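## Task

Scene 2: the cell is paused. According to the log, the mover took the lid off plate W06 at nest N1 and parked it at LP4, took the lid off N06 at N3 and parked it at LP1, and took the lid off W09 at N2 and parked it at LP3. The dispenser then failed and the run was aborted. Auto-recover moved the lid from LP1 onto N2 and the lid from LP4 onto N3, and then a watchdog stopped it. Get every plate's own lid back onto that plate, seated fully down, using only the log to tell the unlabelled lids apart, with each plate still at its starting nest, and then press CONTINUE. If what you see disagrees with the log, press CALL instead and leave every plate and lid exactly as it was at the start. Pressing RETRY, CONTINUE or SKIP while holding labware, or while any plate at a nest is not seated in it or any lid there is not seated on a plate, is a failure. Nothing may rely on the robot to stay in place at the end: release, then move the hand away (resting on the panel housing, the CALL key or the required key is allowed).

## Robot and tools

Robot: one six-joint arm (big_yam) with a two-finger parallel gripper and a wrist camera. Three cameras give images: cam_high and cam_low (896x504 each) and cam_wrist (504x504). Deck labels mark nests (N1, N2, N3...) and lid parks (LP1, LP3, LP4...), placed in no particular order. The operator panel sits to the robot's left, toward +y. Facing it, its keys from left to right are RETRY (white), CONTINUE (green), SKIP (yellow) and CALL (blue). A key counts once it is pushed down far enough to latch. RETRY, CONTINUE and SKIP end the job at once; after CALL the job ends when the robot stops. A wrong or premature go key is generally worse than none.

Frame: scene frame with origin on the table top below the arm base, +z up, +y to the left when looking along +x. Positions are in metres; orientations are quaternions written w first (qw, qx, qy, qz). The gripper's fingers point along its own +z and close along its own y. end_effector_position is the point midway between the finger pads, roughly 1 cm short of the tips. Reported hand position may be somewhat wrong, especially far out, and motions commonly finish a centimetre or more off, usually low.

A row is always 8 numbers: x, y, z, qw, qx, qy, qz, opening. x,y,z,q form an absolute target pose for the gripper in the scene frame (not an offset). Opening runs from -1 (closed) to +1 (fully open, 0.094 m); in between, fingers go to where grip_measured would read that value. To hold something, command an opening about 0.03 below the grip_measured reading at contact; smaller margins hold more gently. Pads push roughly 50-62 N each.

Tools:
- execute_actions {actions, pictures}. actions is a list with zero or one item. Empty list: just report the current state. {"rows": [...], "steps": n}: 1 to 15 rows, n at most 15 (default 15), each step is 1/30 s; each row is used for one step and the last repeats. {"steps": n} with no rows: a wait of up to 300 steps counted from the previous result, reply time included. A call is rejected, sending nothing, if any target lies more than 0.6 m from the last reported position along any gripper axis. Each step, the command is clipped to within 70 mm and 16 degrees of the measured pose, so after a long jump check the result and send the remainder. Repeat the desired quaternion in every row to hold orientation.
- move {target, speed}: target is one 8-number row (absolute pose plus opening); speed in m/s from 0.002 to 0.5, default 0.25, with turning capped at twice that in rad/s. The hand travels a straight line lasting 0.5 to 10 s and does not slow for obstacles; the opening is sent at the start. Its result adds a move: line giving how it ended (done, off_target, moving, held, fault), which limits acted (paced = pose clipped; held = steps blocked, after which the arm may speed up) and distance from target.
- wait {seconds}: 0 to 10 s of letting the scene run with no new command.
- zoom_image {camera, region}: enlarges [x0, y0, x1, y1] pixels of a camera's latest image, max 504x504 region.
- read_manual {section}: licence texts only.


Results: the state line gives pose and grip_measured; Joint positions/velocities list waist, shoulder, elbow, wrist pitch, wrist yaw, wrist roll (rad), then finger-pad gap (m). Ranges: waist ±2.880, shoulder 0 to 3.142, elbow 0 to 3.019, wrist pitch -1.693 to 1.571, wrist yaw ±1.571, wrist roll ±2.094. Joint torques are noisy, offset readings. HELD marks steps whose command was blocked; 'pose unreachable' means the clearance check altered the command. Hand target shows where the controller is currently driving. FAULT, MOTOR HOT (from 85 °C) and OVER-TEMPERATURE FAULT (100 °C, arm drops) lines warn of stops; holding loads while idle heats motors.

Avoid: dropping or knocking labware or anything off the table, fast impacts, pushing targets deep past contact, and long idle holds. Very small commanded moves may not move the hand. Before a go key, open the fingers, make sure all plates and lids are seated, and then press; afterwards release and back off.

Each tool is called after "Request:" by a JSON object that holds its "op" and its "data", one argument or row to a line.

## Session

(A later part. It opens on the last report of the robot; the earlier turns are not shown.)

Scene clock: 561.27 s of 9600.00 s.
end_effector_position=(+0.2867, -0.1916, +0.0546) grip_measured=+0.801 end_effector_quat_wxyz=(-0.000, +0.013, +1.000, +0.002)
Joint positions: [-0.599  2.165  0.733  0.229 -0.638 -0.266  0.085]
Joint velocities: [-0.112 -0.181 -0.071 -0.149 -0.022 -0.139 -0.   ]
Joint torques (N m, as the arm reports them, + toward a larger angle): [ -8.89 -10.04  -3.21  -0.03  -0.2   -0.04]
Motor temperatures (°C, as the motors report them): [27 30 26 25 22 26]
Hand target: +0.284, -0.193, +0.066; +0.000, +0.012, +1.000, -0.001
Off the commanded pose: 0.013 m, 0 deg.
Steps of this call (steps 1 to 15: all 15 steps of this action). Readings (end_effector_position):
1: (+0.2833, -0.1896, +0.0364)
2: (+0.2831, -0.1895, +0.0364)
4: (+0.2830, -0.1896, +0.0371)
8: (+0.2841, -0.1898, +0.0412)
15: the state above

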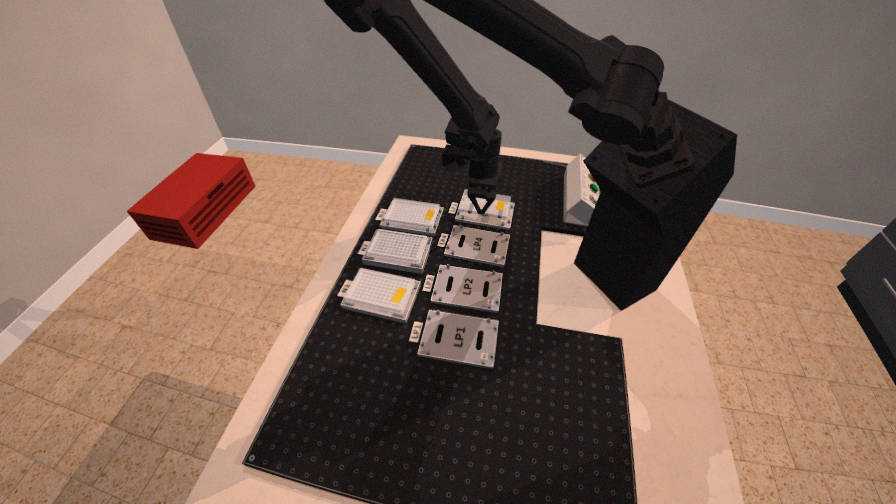

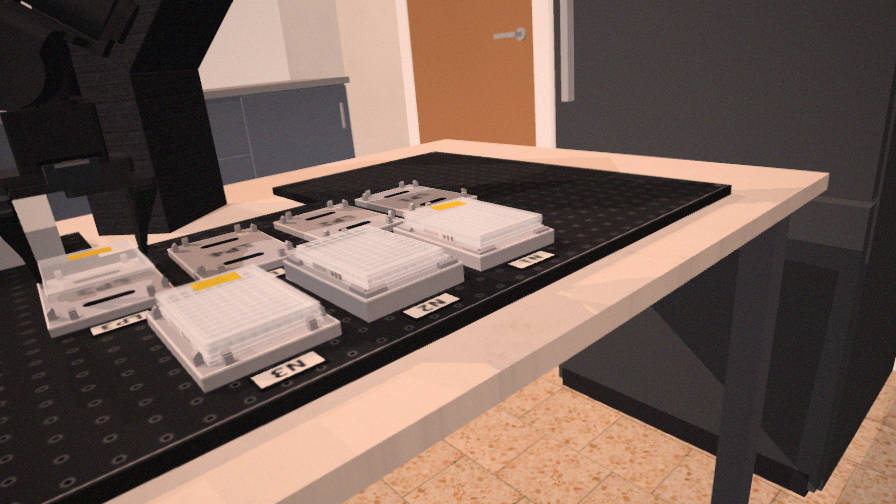

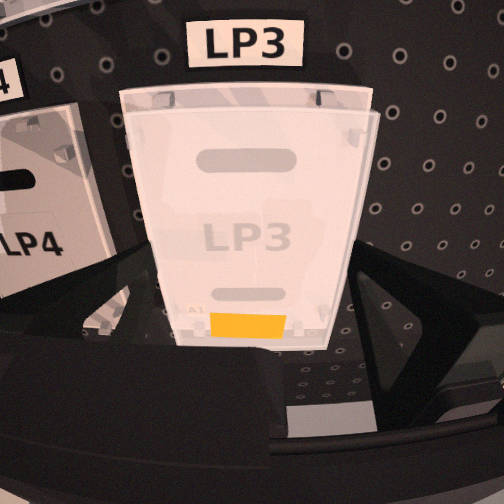

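Request:
{"op": "move", "data": {
  "target": [0.287,-0.19,0.12,0,0.012,1,0,0.785],
  "speed": 0.08
}}

Request:
{"op": "move", "data": {
  "target": [0.463,0.013,0.105,0,-0.010,1,0,0.785],
  "speed": 0.12
}}

Scene clock: 570.40 s of 9600.00 s.
end_effector_position=(+0.2876, -0.1899, +0.1150) grip_measured=+0.798 end_effector_quat_wxyz=(-0.001, +0.012, +1.000, +0.000)
Joint positions: [-0.695  1.997  0.668  0.057 -0.666 -0.379  0.084]
Joint velocities: [-0.005 -0.005  0.012 -0.012  0.007 -0.11   0.002]
Joint torques (N m, as the arm reports them, + toward a larger angle): [-8.08 -9.94 -0.91 -0.02 -0.17 -0.04]
Motor temperatures (°C, as the motors report them): [27 30 26 25 22 26]
Hand target: +0.287, -0.191, +0.120; +0.000, +0.012, +1.000, -0.001
Off the commanded pose: 0.005 m, 0 deg.
After step 90, 5.03 s passed at rest.
move: done

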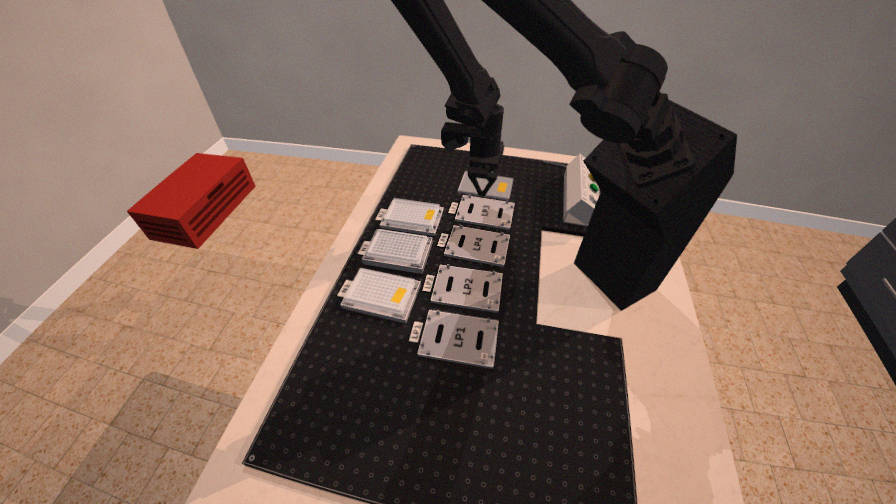

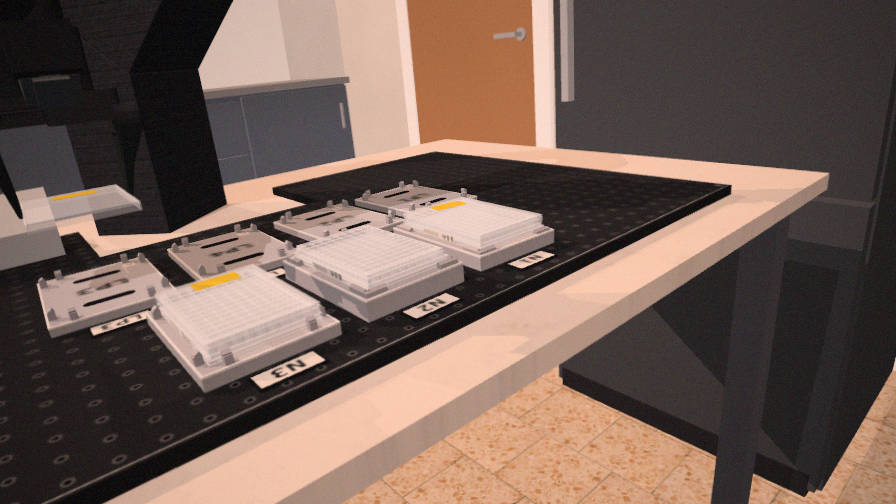

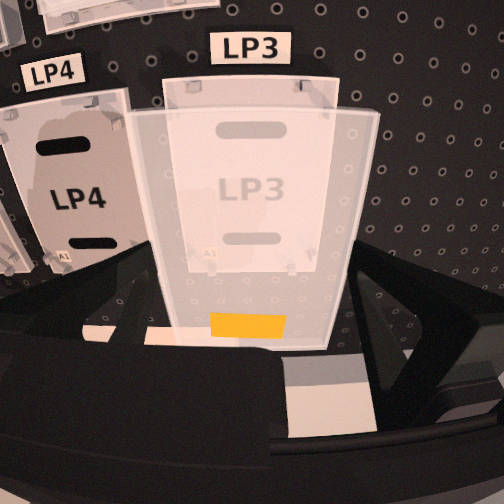

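Scene clock: 573.00 s of 9600.00 s.
end_effector_position=(+0.4525, +0.0111, +0.1038) grip_measured=+0.798 end_effector_quat_wxyz=(-0.004, -0.009, +1.000, +0.002)
Joint positions: [-0.205  1.662  0.867 -0.2   -0.455  0.097  0.084]
Joint velocities: [-0.005 -0.005 -0.007 -0.012 -0.022 -0.037 -0.001]
Joint torques (N m, as the arm reports them, + toward a larger angle): [ -5.29 -14.32   2.77  -0.05   0.04   0.18]
Motor temperatures (°C, as the motors report them): [27 30 26 25 22 26]
Hand target: +0.459, +0.019, +0.108; -0.000, -0.009, +1.000, +0.003
Off the commanded pose: 0.011 m, 1 deg.
move: off_target

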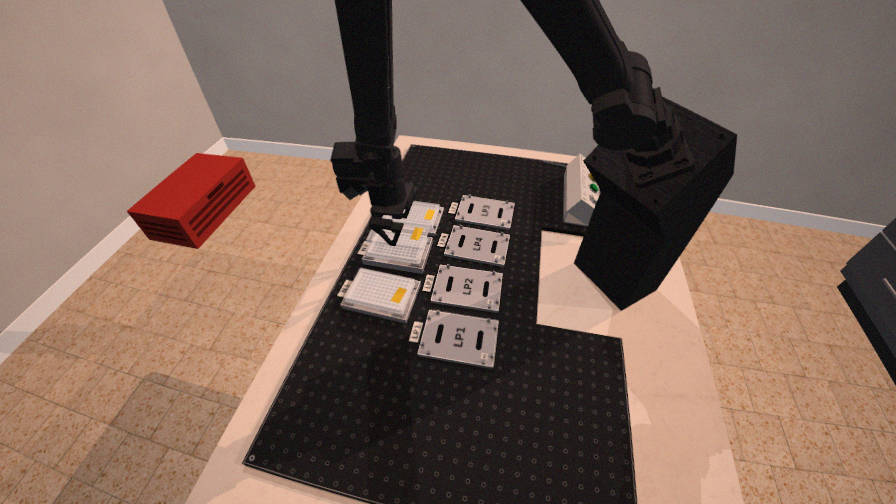

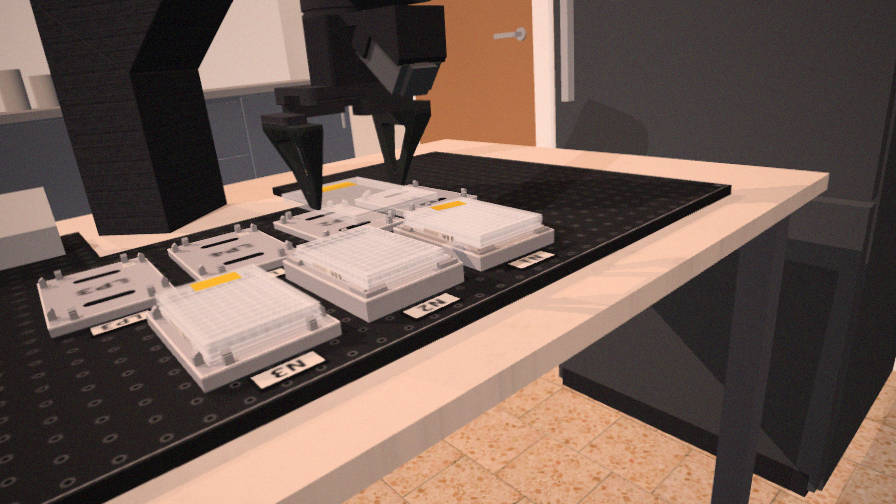

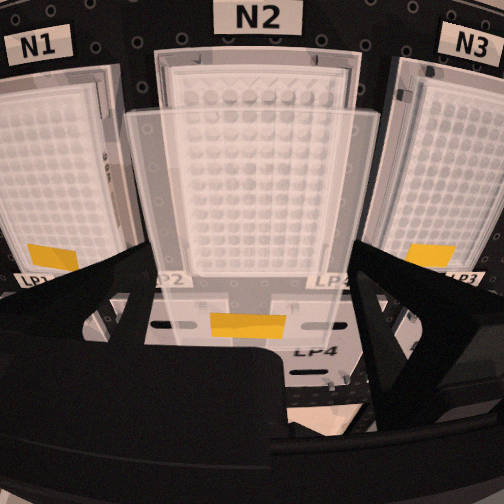

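Request:
{"op": "move", "data": {
  "target": [0.463,0.013,0.068,0,-0.010,1,0,0.79],
  "speed": 0.04
}}

Request:
{"op": "zoom_image", "data": {
  "camera": "cam_wrist",
  "region": [90,60,420,360]
}}

Scene clock: 585.10 s of 9600.00 s.
end_effector_position=(+0.4619, +0.0094, +0.0776) grip_measured=+0.799 end_effector_quat_wxyz=(+0.001, -0.009, +1.000, -0.003)
Joint positions: [-0.182  1.736  0.91  -0.15  -0.433  0.123  0.084]
Joint velocities: [-0.024 -0.015  0.002  0.002 -0.066  0.051  0.001]
Joint torques (N m, as the arm reports them, + toward a larger angle): [ -4.66 -10.19   2.8    0.81   0.09   0.14]
Motor temperatures (°C, as the motors report them): [27 30 26 25 22 26]
Hand target: +0.463, +0.014, +0.068; -0.000, -0.010, +1.000, +0.000
Off the commanded pose: 0.010 m, 0 deg.
After step 90, 7.87 s passed at rest.
move: done

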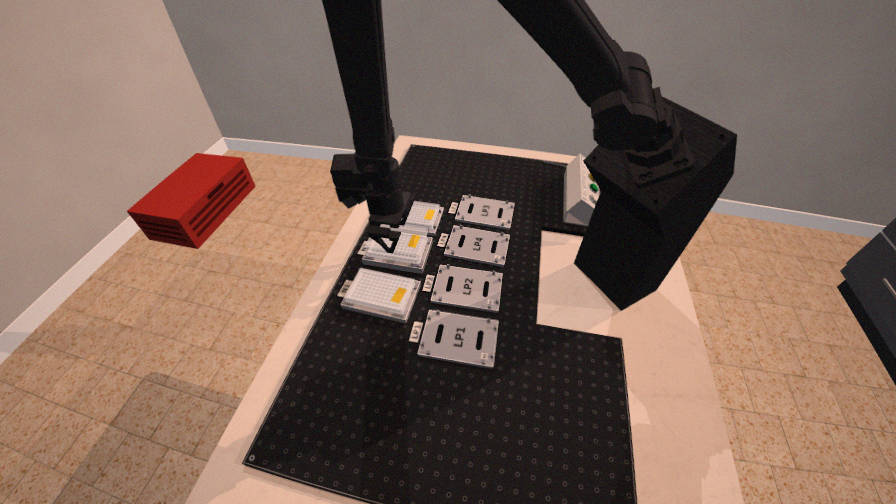

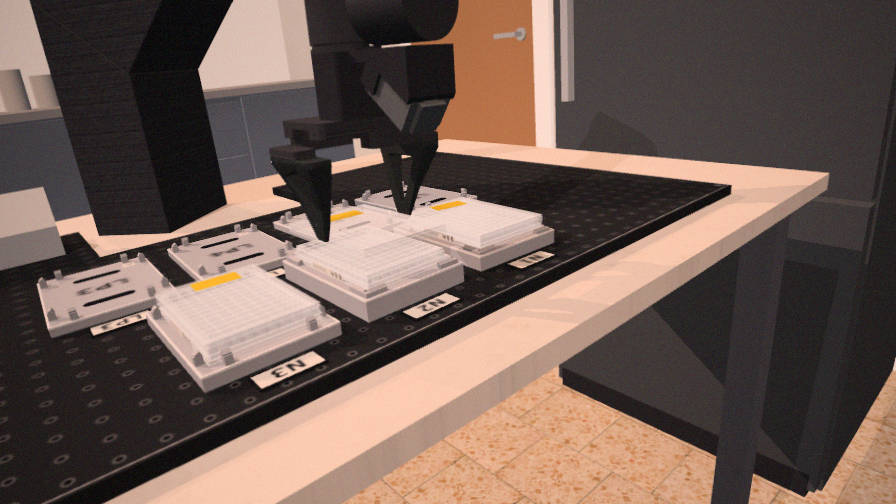

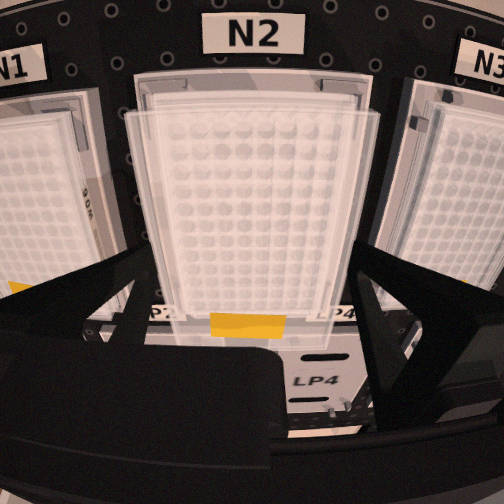

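Region (90, 60, 420, 360) of cam_wrist's 504x504 image, scaled by 1.527, with more detail than that image has; it fills the top 458 rows of this view, and the rest is white.

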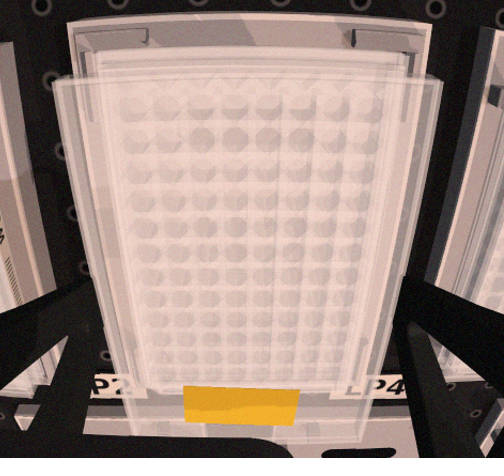

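Request:
{"op": "execute_actions", "data": {
  "actions": [
    {"rows": [[0.463,0.0125,0.0672,0,-0.009,1,0,0.795],[0.463,0.0125,0.0664,0,-0.009,1,0,0.795],[0.463,0.0125,0.0656,0,-0.009,1,0,0.795],[0.463,0.0125,0.0648,0,-0.009,1,0,0.795],[0.463,0.0125,0.064,0,-0.009,1,0,0.795],[0.463,0.0125,0.0632,0,-0.009,1,0,0.795],[0.463,0.0125,0.0624,0,-0.009,1,0,0.795],[0.463,0.0125,0.0616,0,-0.009,1,0,0.795],[0.463,0.0125,0.0608,0,-0.009,1,0,0.795],[0.463,0.0125,0.060,0,-0.009,1,0,0.795],[0.463,0.0125,0.0592,0,-0.009,1,0,0.795]], "steps": 15}
  ],
  "pictures": false
}}

Request:
{"op": "execute_actions", "data": {
  "actions": [
    {"steps": 10}
  ]
}}

Request:
{"op": "zoom_image", "data": {
  "camera": "cam_wrist",
  "region": [90,60,420,360]
}}

Scene clock: 610.17 s of 9600.00 s.
end_effector_position=(+0.4621, +0.0083, +0.0691) grip_measured=+0.802 end_effector_quat_wxyz=(+0.001, -0.008, +1.000, -0.003)
Joint positions: [-0.176  1.759  0.919 -0.133 -0.43   0.131  0.085]
Joint velocities: [-0.015  0.005 -0.002  0.017 -0.066  0.066  0.001]
Joint torques (N m, as the arm reports them, + toward a larger angle): [ -5.02 -11.06   2.62   0.81   0.11   0.12]
Motor temperatures (°C, as the motors report them): [27 30 26 25 22 26]
Hand target: +0.463, +0.013, +0.060; -0.000, -0.009, +1.000, +0.000
Off the commanded pose: 0.011 m, 0 deg.
Steps of this call (steps 1 to 90: nothing new was sent; then 21.57 s passed at rest; steps 91 to 105: all 15 steps of this action). Readings (end_effector_position):
91: (+0.4620, +0.0094, +0.0776)
92: (+0.4622, +0.0094, +0.0774)
94: (+0.4623, +0.0091, +0.0769)
98: (+0.4625, +0.0080, +0.0742)
105: the state above

Scene clock: 610.50 s of 9600.00 s.
end_effector_position=(+0.4619, +0.0084, +0.0689) grip_measured=+0.802 end_effector_quat_wxyz=(+0.001, -0.008, +1.000, -0.003)
Joint positions: [-0.176  1.759  0.919 -0.133 -0.43   0.132  0.085]
Joint velocities: [ 0.005 -0.005 -0.007  0.002 -0.037 -0.007 -0.001]
Joint torques (N m, as the arm reports them, + toward a larger angle): [ -5.52 -11.32   2.65   0.9    0.12   0.13]
Motor temperatures (°C, as the motors report them): [27 30 26 25 22 26]
Hand target: +0.463, +0.013, +0.060; -0.000, -0.009, +1.000, +0.000
Off the commanded pose: 0.011 m, 0 deg.
Steps of this call (steps 1 to 10: nothing new was sent). Readings (end_effector_position):
1: (+0.4619, +0.0084, +0.0689)
2: (+0.4619, +0.0084, +0.0689)
4: (+0.4619, +0.0084, +0.0689)
8: (+0.4619, +0.0084, +0.0689)
10: the state above

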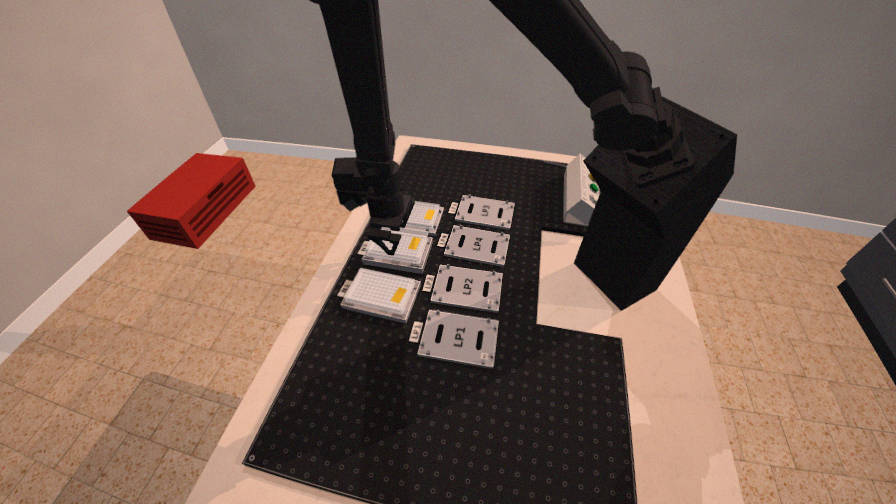

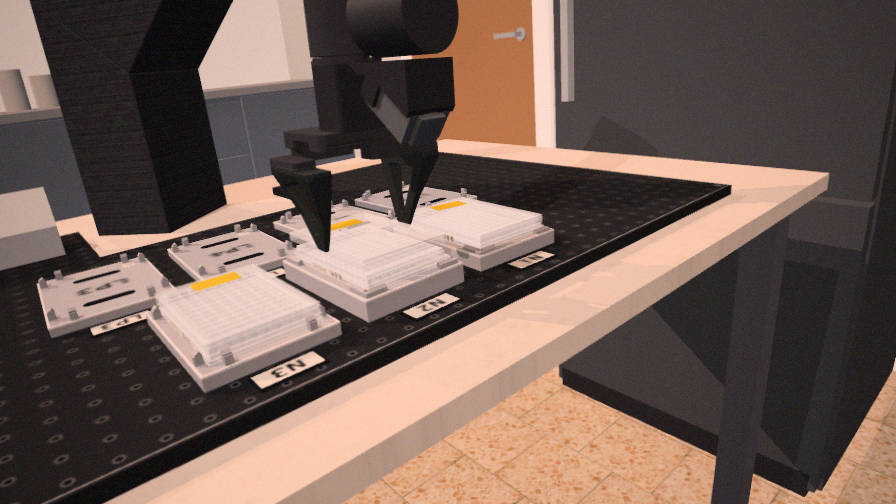

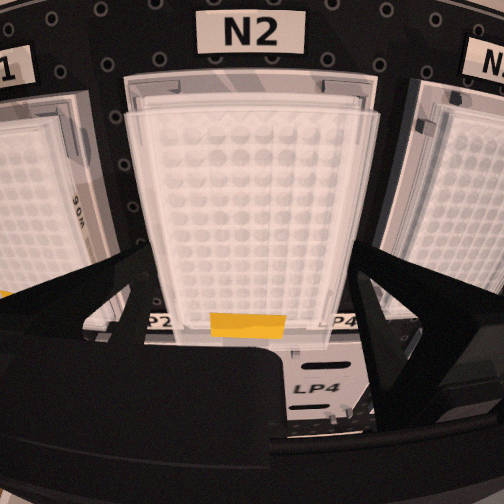

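Region (90, 60, 420, 360) of cam_wrist's 504x504 image, scaled by 1.527, with more detail than that image has; it fills the top 458 rows of this view, and the rest is white.

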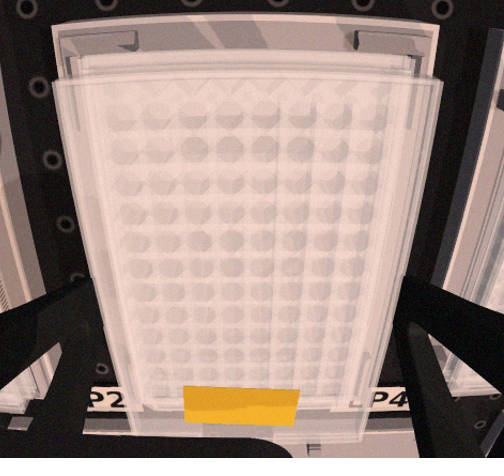

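Request:
{"op": "execute_actions", "data": {
  "actions": [
    {"rows": [[0.4635,0.013,0.0586,0,-0.009,1,0,0.795],[0.4638,0.0135,0.058,0,-0.009,1,0,0.795],[0.4638,0.0135,0.0574,0,-0.009,1,0,0.795],[0.4638,0.0135,0.0568,0,-0.009,1,0,0.795],[0.4638,0.0135,0.0562,0,-0.009,1,0,0.795],[0.4638,0.0135,0.0556,0,-0.009,1,0,0.795],[0.4638,0.0135,0.055,0,-0.009,1,0,0.795]], "steps": 15}
  ],
  "pictures": false
}}

Scene clock: 623.03 s of 9600.00 s.
end_effector_position=(+0.4641, +0.0097, +0.0653) grip_measured=+0.802 end_effector_quat_wxyz=(+0.002, -0.008, +1.000, -0.003)
Joint positions: [-0.17   1.768  0.926 -0.127 -0.426  0.137  0.085]
Joint velocities: [-0.005 -0.005 -0.002  0.007  0.081 -0.081 -0.001]
Joint torques (N m, as the arm reports them, + toward a larger angle): [ -4.81 -11.57   2.44   0.79   0.05   0.21]
Motor temperatures (°C, as the motors report them): [27 30 26 26 22 26]
Hand target: +0.463, +0.014, +0.055; -0.000, -0.009, +1.000, +0.000
Off the commanded pose: 0.011 m, 0 deg.
Steps of this call (steps 1 to 90: nothing new was sent; then 9.03 s passed at rest; steps 91 to 105: all 15 steps of this action). Readings (end_effector_position):
91: (+0.4619, +0.0083, +0.0689)
92: (+0.4619, +0.0084, +0.0689)
94: (+0.4622, +0.0084, +0.0687)
98: (+0.4641, +0.0092, +0.0668)
105: the state above

Request:
{"op": "execute_actions", "data": {
  "actions": [
    {"rows": [[0.463,0.013,0.0546,0,-0.009,1,0,0.795],[0.4625,0.0125,0.0542,0,-0.009,1,0,0.795],[0.4625,0.0125,0.0537,0,-0.009,1,0,0.795]], "steps": 12}
  ],
  "pictures": false
}}

Scene clock: 633.90 s of 9600.00 s.
end_effector_position=(+0.4639, +0.0091, +0.0641) grip_measured=+0.802 end_effector_quat_wxyz=(+0.003, -0.008, +1.000, -0.003)
Joint positions: [-0.17   1.772  0.926 -0.122 -0.426  0.137  0.085]
Joint velocities: [ 0.005 -0.015  0.007  0.002 -0.022  0.022 -0.   ]
Joint torques (N m, as the arm reports them, + toward a larger angle): [ -5.39 -10.64   2.47   0.81   0.03   0.15]
Motor temperatures (°C, as the motors report them): [27 30 26 26 22 26]
Hand target: +0.462, +0.013, +0.054; -0.000, -0.009, +1.000, +0.000
Off the commanded pose: 0.011 m, 0 deg.
Steps of this call (steps 1 to 90: nothing new was sent; then 7.47 s passed at rest; steps 91 to 102: all 12 steps of this action). Readings (end_effector_position):
91: (+0.4642, +0.0097, +0.0653)
92: (+0.4644, +0.0098, +0.0653)
94: (+0.4646, +0.0096, +0.0650)
98: (+0.4642, +0.0093, +0.0643)
102: the state above

Request:
{"op": "execute_actions", "data": {
  "actions": [
    {"rows": [[0.4622,0.0128,0.0532,-0.002,-0.009,1,0,0.795],[0.4622,0.013,0.0527,-0.002,-0.009,1,0,0.795],[0.4622,0.013,0.0522,-0.002,-0.009,1,0,0.795],[0.4622,0.013,0.0517,-0.002,-0.009,1,0,0.795],[0.4622,0.013,0.0512,-0.002,-0.009,1,0,0.795],[0.4622,0.013,0.0507,-0.002,-0.009,1,0,0.795],[0.4622,0.013,0.0502,-0.002,-0.009,1,0,0.795]], "steps": 15}
  ]
}}

Request:
{"op": "zoom_image", "data": {
  "camera": "cam_wrist",
  "region": [90,60,420,360]
}}

Scene clock: 650.43 s of 9600.00 s.
end_effector_position=(+0.4633, +0.0089, +0.0608) grip_measured=+0.802 end_effector_quat_wxyz=(+0.001, -0.008, +1.000, -0.003)
Joint positions: [-0.168  1.781  0.931 -0.121 -0.425  0.138  0.085]
Joint velocities: [-0.005 -0.005  0.002 -0.007 -0.007 -0.007  0.001]
Joint torques (N m, as the arm reports them, + toward a larger angle): [ -5.08 -11.08   2.48   0.79   0.07   0.18]
Motor temperatures (°C, as the motors report them): [27 30 26 26 22 26]
Hand target: +0.462, +0.013, +0.051; -0.002, -0.009, +1.000, -0.000
Off the commanded pose: 0.011 m, 0 deg.
Steps of this call (steps 1 to 90: nothing new was sent; then 13.03 s passed at rest; steps 91 to 105: all 15 steps of this action). Readings (end_effector_position):
91: (+0.4639, +0.0091, +0.0641)
92: (+0.4639, +0.0091, +0.0641)
94: (+0.4634, +0.0089, +0.0636)
98: (+0.4623, +0.0085, +0.0619)
105: the state above

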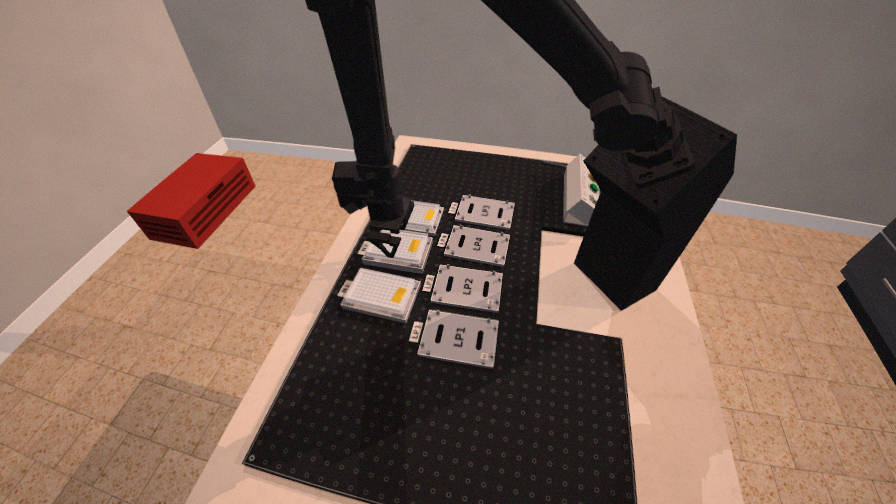

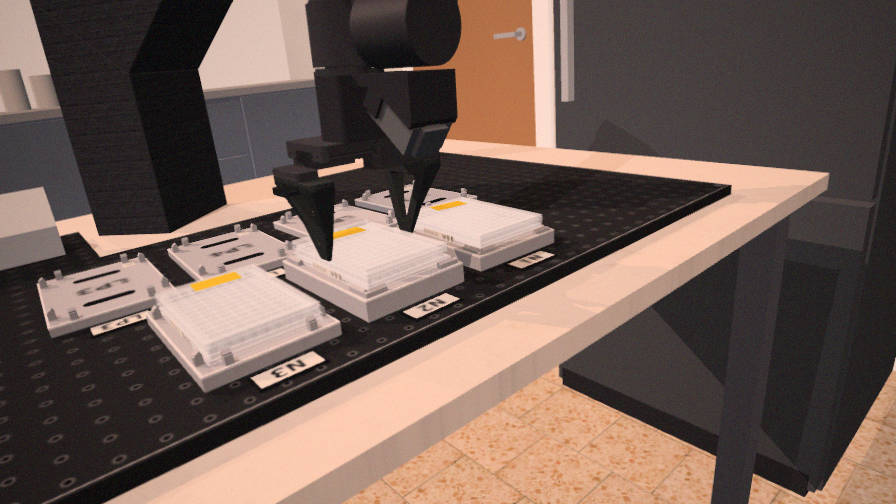

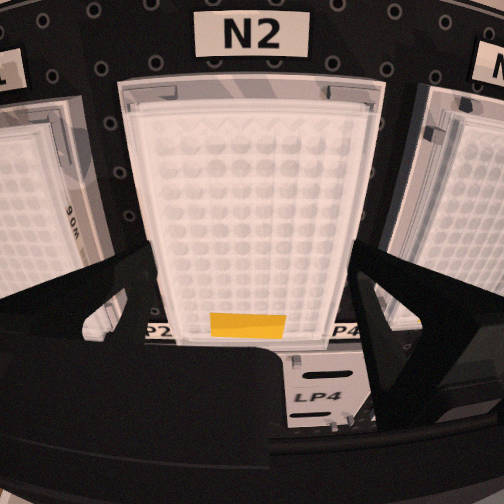

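Region (90, 60, 420, 360) of cam_wrist's 504x504 image, scaled by 1.527, with more detail than that image has; it fills the top 458 rows of this view, and the rest is white.

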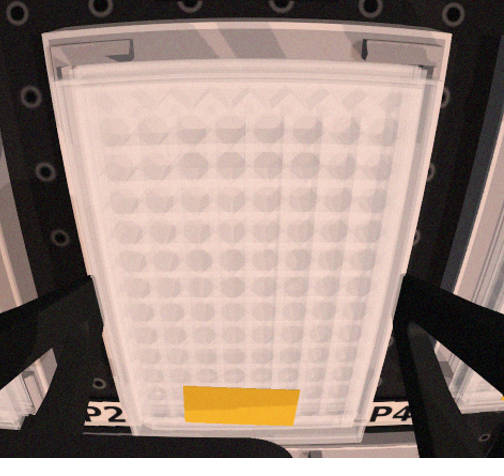

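Good alignment. Continue ~2.5 mm.

Request:
{"op": "execute_actions", "data": {
  "actions": [
    {"rows": [[0.4622,0.013,0.0497,-0.002,-0.009,1,0,0.797],[0.4622,0.013,0.0492,-0.002,-0.009,1,0,0.797],[0.4622,0.013,0.0487,-0.002,-0.009,1,0,0.797],[0.4622,0.013,0.0482,-0.002,-0.009,1,0,0.797],[0.4622,0.013,0.0477,-0.002,-0.009,1,0,0.797]], "steps": 15}
  ],
  "pictures": false
}}

Scene clock: 661.30 s of 9600.00 s.
end_effector_position=(+0.4628, +0.0086, +0.0588) grip_measured=+0.804 end_effector_quat_wxyz=(+0.001, -0.008, +1.000, -0.003)
Joint positions: [-0.166  1.786  0.932 -0.116 -0.423  0.14   0.085]
Joint velocities: [-0.015  0.005 -0.002 -0.012 -0.022 -0.051  0.001]
Joint torques (N m, as the arm reports them, + toward a larger angle): [ -4.91 -11.47   2.53   0.88   0.11   0.15]
Motor temperatures (°C, as the motors report them): [27 30 26 26 22 26]
Hand target: +0.462, +0.013, +0.048; -0.002, -0.009, +1.000, -0.000
Off the commanded pose: 0.012 m, 0 deg.
Steps of this call (steps 1 to 90: nothing new was sent; then 7.37 s passed at rest; steps 91 to 105: all 15 steps of this action). Readings (end_effector_position):
91: (+0.4633, +0.0089, +0.0608)
92: (+0.4633, +0.0089, +0.0608)
94: (+0.4632, +0.0087, +0.0604)
98: (+0.4625, +0.0086, +0.0589)
105: the state above

Request:
{"op": "execute_actions", "data": {
  "actions": [
    {"rows": [[0.4625,0.0132,0.0472,-0.002,-0.009,1,0,0.797],[0.4625,0.0132,0.0467,-0.002,-0.009,1,0,0.797],[0.4625,0.0132,0.0467,-0.002,-0.009,1,0,0.797],[0.4625,0.0132,0.0467,-0.002,-0.009,1,0,0.797],[0.4625,0.0132,0.0467,-0.002,-0.009,1,0,0.797],[0.4625,0.0132,0.0467,-0.002,-0.009,1,0,0.797],[0.4625,0.0132,0.0467,-0.002,-0.009,1,0,0.797],[0.4625,0.0132,0.0467,-0.002,-0.009,1,0,0.797],[0.4625,0.0132,0.049,-0.002,-0.009,1,0,0.81],[0.4625,0.0132,0.050,-0.002,-0.009,1,0,0.83],[0.4625,0.0132,0.050,-0.002,-0.009,1,0,0.87],[0.4625,0.0132,0.050,-0.002,-0.009,1,0,0.93],[0.4625,0.0132,0.050,-0.002,-0.009,1,0,1.0]], "steps": 15}
  ],
  "pictures": false
}}

Request:
{"op": "execute_actions", "data": {
  "actions": [
    {"steps": 10}
  ]
}}

Request:
{"op": "zoom_image", "data": {
  "camera": "cam_wrist",
  "region": [90,60,420,360]
}}

Scene clock: 676.00 s of 9600.00 s.
end_effector_position=(+0.4628, +0.0086, +0.0588) grip_measured=+1.000 end_effector_quat_wxyz=(+0.001, -0.008, +1.000, -0.003)
Joint positions: [-0.166  1.786  0.932 -0.116 -0.423  0.14   0.094]
Joint velocities: [-0.005 -0.015 -0.002  0.002 -0.066  0.037  0.   ]
Joint torques (N m, as the arm reports them, + toward a larger angle): [ -5.   -11.17   2.34   0.54   0.05   0.17]
Motor temperatures (°C, as the motors report them): [27 30 26 26 22 26]
Hand target: +0.462, +0.013, +0.050; -0.002, -0.009, +1.000, +0.000
Off the commanded pose: 0.010 m, 0 deg.
Steps of this call (steps 1 to 90: nothing new was sent; then 11.20 s passed at rest; steps 91 to 105: all 15 steps of this action). Readings (end_effector_position):
91: (+0.4628, +0.0086, +0.0588)
92: (+0.4628, +0.0086, +0.0588)
94: (+0.4628, +0.0086, +0.0588)
98: (+0.4628, +0.0086, +0.0588)
105: the state above

Scene clock: 676.33 s of 9600.00 s.
end_effector_position=(+0.4628, +0.0086, +0.0588) grip_measured=+1.000 end_effector_quat_wxyz=(+0.001, -0.008, +1.000, -0.003)
Joint positions: [-0.166  1.786  0.932 -0.116 -0.423  0.14   0.094]
Joint velocities: [-0.005 -0.005 -0.012  0.012  0.022 -0.007  0.   ]
Joint torques (N m, as the arm reports them, + toward a larger angle): [ -3.99 -11.51   2.29   0.65   0.07   0.14]
Motor temperatures (°C, as the motors report them): [27 30 26 26 22 26]
Hand target: +0.462, +0.013, +0.050; -0.002, -0.009, +1.000, +0.000
Off the commanded pose: 0.010 m, 0 deg.
Steps of this call (steps 1 to 10: nothing new was sent). Readings (end_effector_position):
1: (+0.4628, +0.0086, +0.0588)
2: (+0.4628, +0.0086, +0.0588)
4: (+0.4628, +0.0086, +0.0588)
8: (+0.4628, +0.0086, +0.0588)
10: the state above

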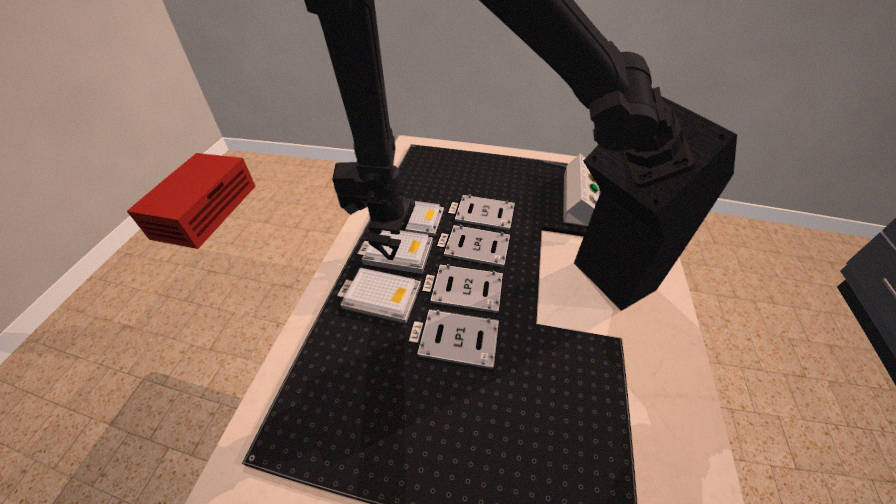

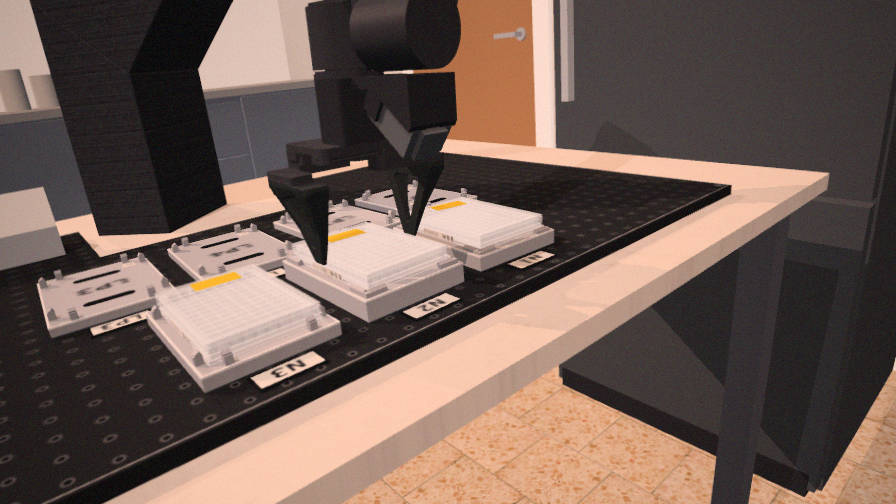

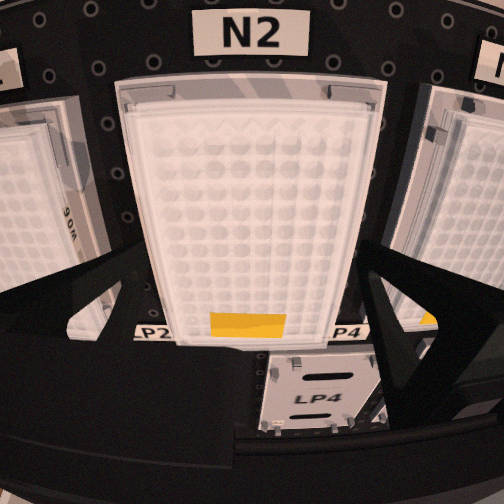

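Region (90, 60, 420, 360) of cam_wrist's 504x504 image, scaled by 1.527, with more detail than that image has; it fills the top 458 rows of this view, and the rest is white.

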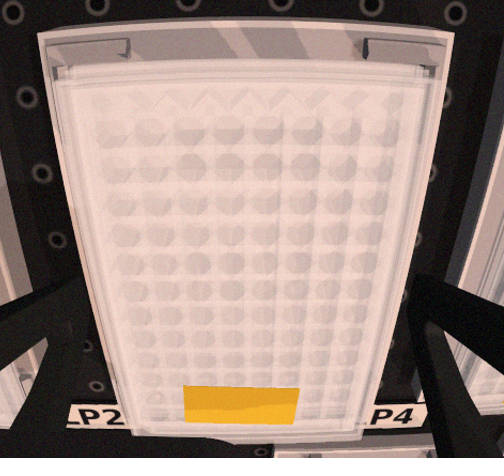

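Request:
{"op": "execute_actions", "data": {
  "actions": [
    {"rows": [[0.464,0.012,0.053,0,-0.009,1,0,1],[0.464,0.011,0.056,0,-0.009,1,0,1],[0.464,0.010,0.059,0,-0.009,1,0,1],[0.464,0.009,0.062,0,-0.009,1,0,1],[0.464,0.008,0.065,0,-0.009,1,0,1],[0.464,0.007,0.068,0,-0.009,1,0,1],[0.464,0.006,0.071,0,-0.009,1,0,1],[0.464,0.006,0.074,0,-0.009,1,0,1],[0.464,0.006,0.077,0,-0.009,1,0,1],[0.464,0.006,0.080,0,-0.009,1,0,1],[0.464,0.006,0.084,0,-0.009,1,0,1],[0.464,0.006,0.088,0,-0.009,1,0,1],[0.464,0.006,0.092,0,-0.009,1,0,1],[0.464,0.006,0.096,0,-0.009,1,0,1],[0.464,0.006,0.10,0,-0.009,1,0,1]], "steps": 15}
  ],
  "pictures": false
}}

Request:
{"op": "move", "data": {
  "target": [0.40,-0.05,0.20,0,0,1,0,1],
  "speed": 0.15
}}

Request:
{"op": "zoom_image", "data": {
  "camera": "cam_low",
  "region": [130,180,570,400]
}}

Scene clock: 690.70 s of 9600.00 s.
end_effector_position=(+0.4578, +0.0090, +0.0803) grip_measured=+1.000 end_effector_quat_wxyz=(-0.008, -0.005, +1.000, +0.003)
Joint positions: [-0.189  1.731  0.908 -0.173 -0.45   0.118  0.094]
Joint velocities: [-0.151 -0.337 -0.1   -0.237 -0.066 -0.154  0.   ]
Joint torques (N m, as the arm reports them, + toward a larger angle): [ -6.23 -15.32   1.01   0.02  -0.17  -0.11]
Motor temperatures (°C, as the motors report them): [27 30 26 25 22 26]
Hand target: +0.463, +0.005, +0.098; +0.000, -0.009, +1.000, -0.000
Off the commanded pose: 0.021 m, 1 deg.
Steps of this call (steps 1 to 90: nothing new was sent; then 10.87 s passed at rest; steps 91 to 105: all 15 steps of this action). Readings (end_effector_position):
91: (+0.4628, +0.0086, +0.0588)
92: (+0.4628, +0.0086, +0.0588)
94: (+0.4627, +0.0093, +0.0588)
98: (+0.4604, +0.0105, +0.0596)
105: the state above

Scene clock: 692.47 s of 9600.00 s.
end_effector_position=(+0.4022, -0.0538, +0.1954) grip_measured=+1.000 end_effector_quat_wxyz=(+0.001, +0.003, +1.000, -0.002)
Joint positions: [-0.46   1.479  0.71  -0.339 -0.575 -0.126  0.094]
Joint velocities: [-0.005 -0.005  0.002  0.002  0.037  0.051  0.   ]
Joint torques (N m, as the arm reports them, + toward a larger angle): [ -5.41 -10.73   2.67   0.06  -0.16  -0.09]
Motor temperatures (°C, as the motors report them): [27 30 26 25 22 26]
Hand target: +0.400, -0.052, +0.199; +0.001, -0.001, +1.000, -0.001
Off the commanded pose: 0.006 m, 0 deg.
move: done

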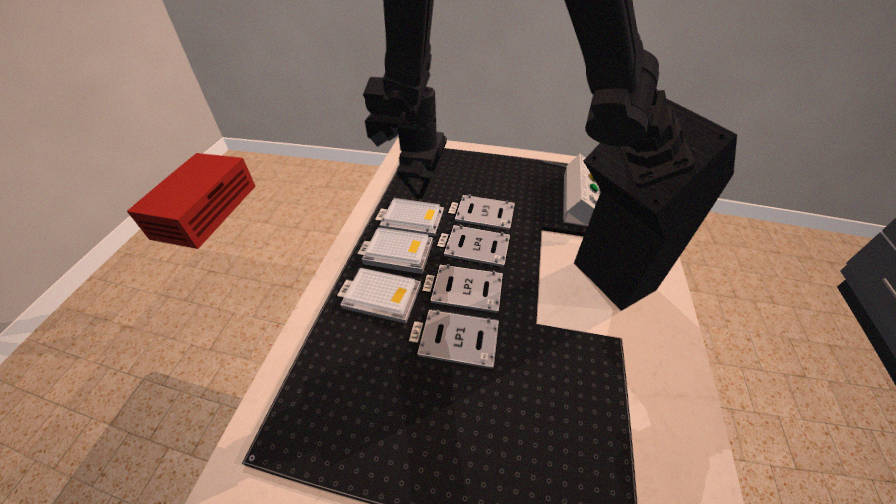

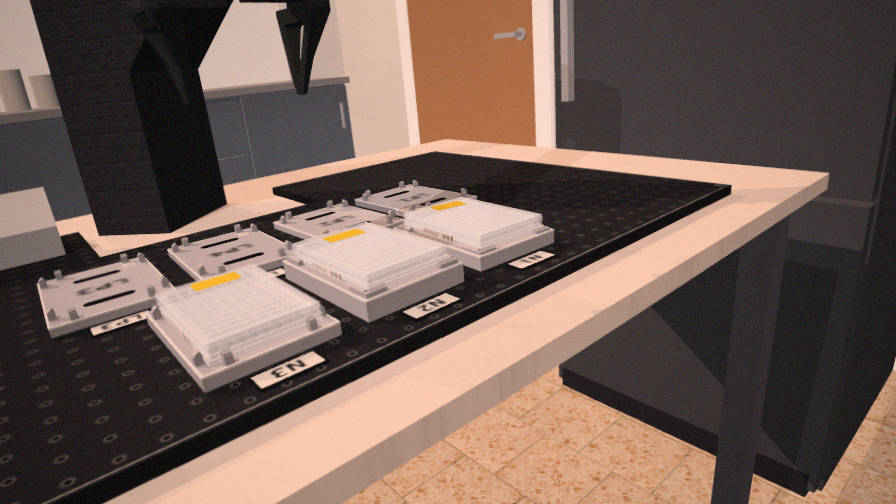

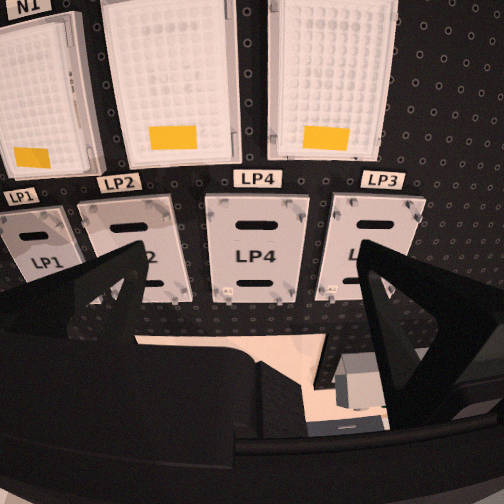

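Region (130, 180, 570, 400) of cam_low's 896x504 image, scaled by 1.145, with more detail than that image has.

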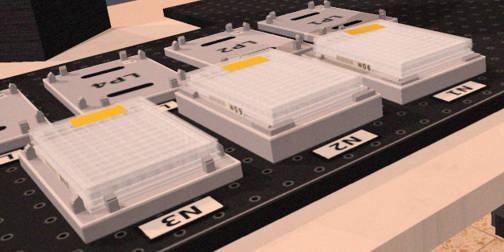

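Request:
{"op": "zoom_image", "data": {
  "camera": "cam_low",
  "region": [275,215,475,325]
}}

Request:
{"op": "zoom_image", "data": {
  "camera": "cam_low",
  "region": [140,260,350,395]
}}

Region (275, 215, 475, 325) of cam_low's 896x504 image, scaled by 2.520, with more detail than that image has; it fills the top 277 rows of this view, and the rest is white.

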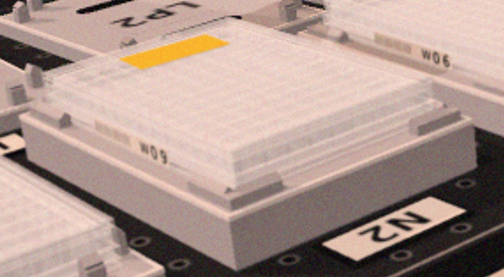

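Region (140, 260, 350, 395) of cam_low's 896x504 image, scaled by 2.400, with more detail than that image has; it fills the top 324 rows of this view, and the rest is white.

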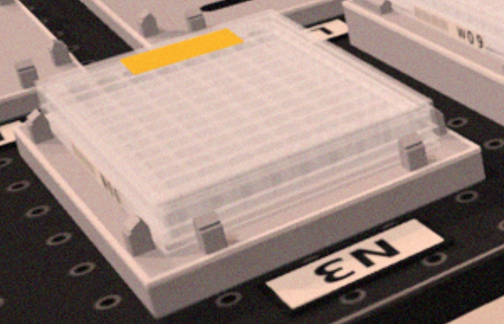

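Request:
{"op": "move", "data": {
  "target": [0.20,-0.28,0.26,0,0.707,0.707,0,-1],
  "speed": 0.2
}}

Scene clock: 724.83 s of 9600.00 s.
end_effector_position=(+0.2024, -0.2777, +0.2582) grip_measured=-0.980 end_effector_quat_wxyz=(+0.002, +0.699, +0.715, -0.004)
Joint positions: [-1.23   1.927  0.733 -0.521 -0.703  0.455  0.001]
Joint velocities: [-0.015 -0.005  0.002 -0.007 -0.022 -0.037  0.001]
Joint torques (N m, as the arm reports them, + toward a larger angle): [-8.06 -6.28  6.73 -0.2   0.08  0.2 ]
Motor temperatures (°C, as the motors report them): [27 30 26 25 22 26]
Hand target: +0.204, -0.287, +0.260; +0.004, +0.707, +0.708, -0.005
Off the commanded pose: 0.004 m, 1 deg.
After step 90, 25.07 s passed at rest.
move: done

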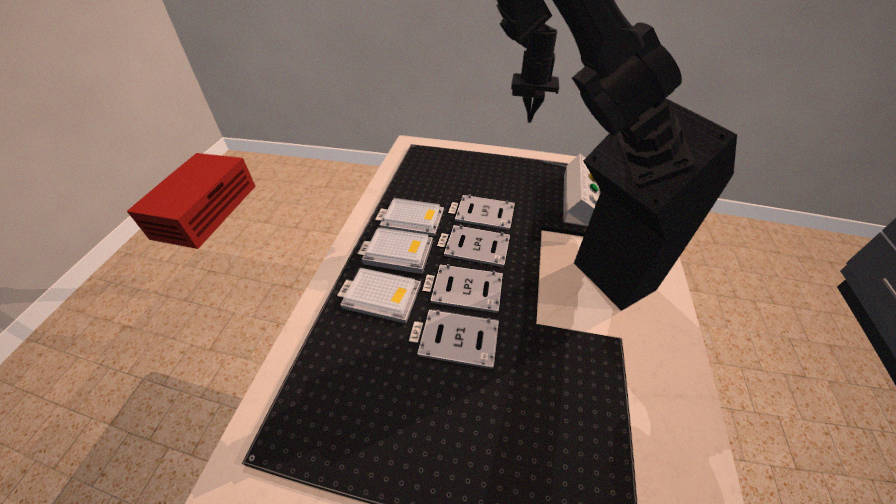

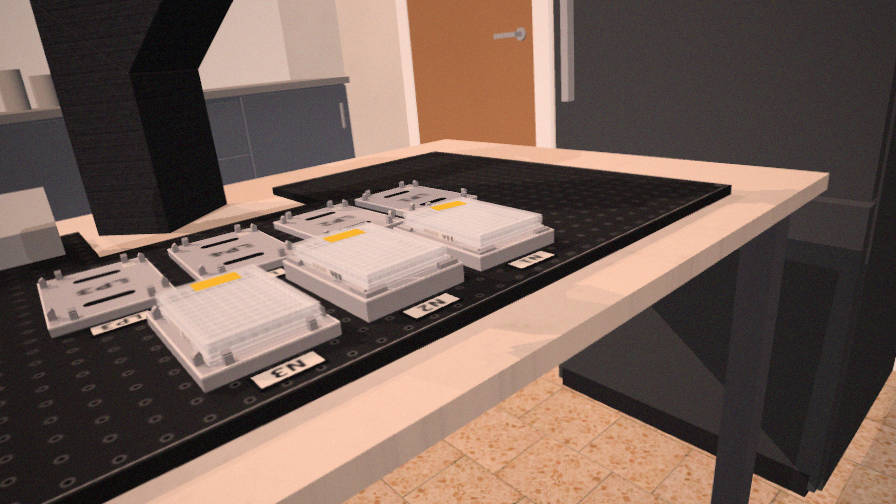

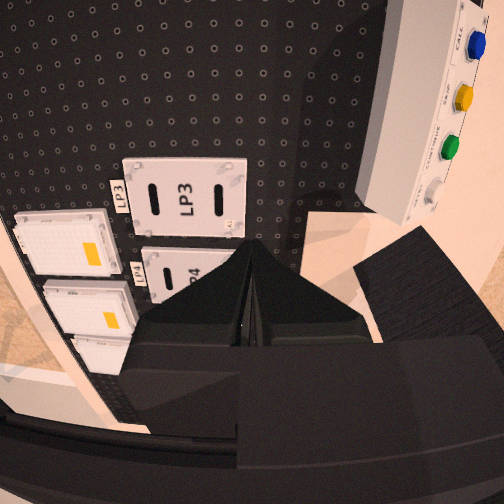

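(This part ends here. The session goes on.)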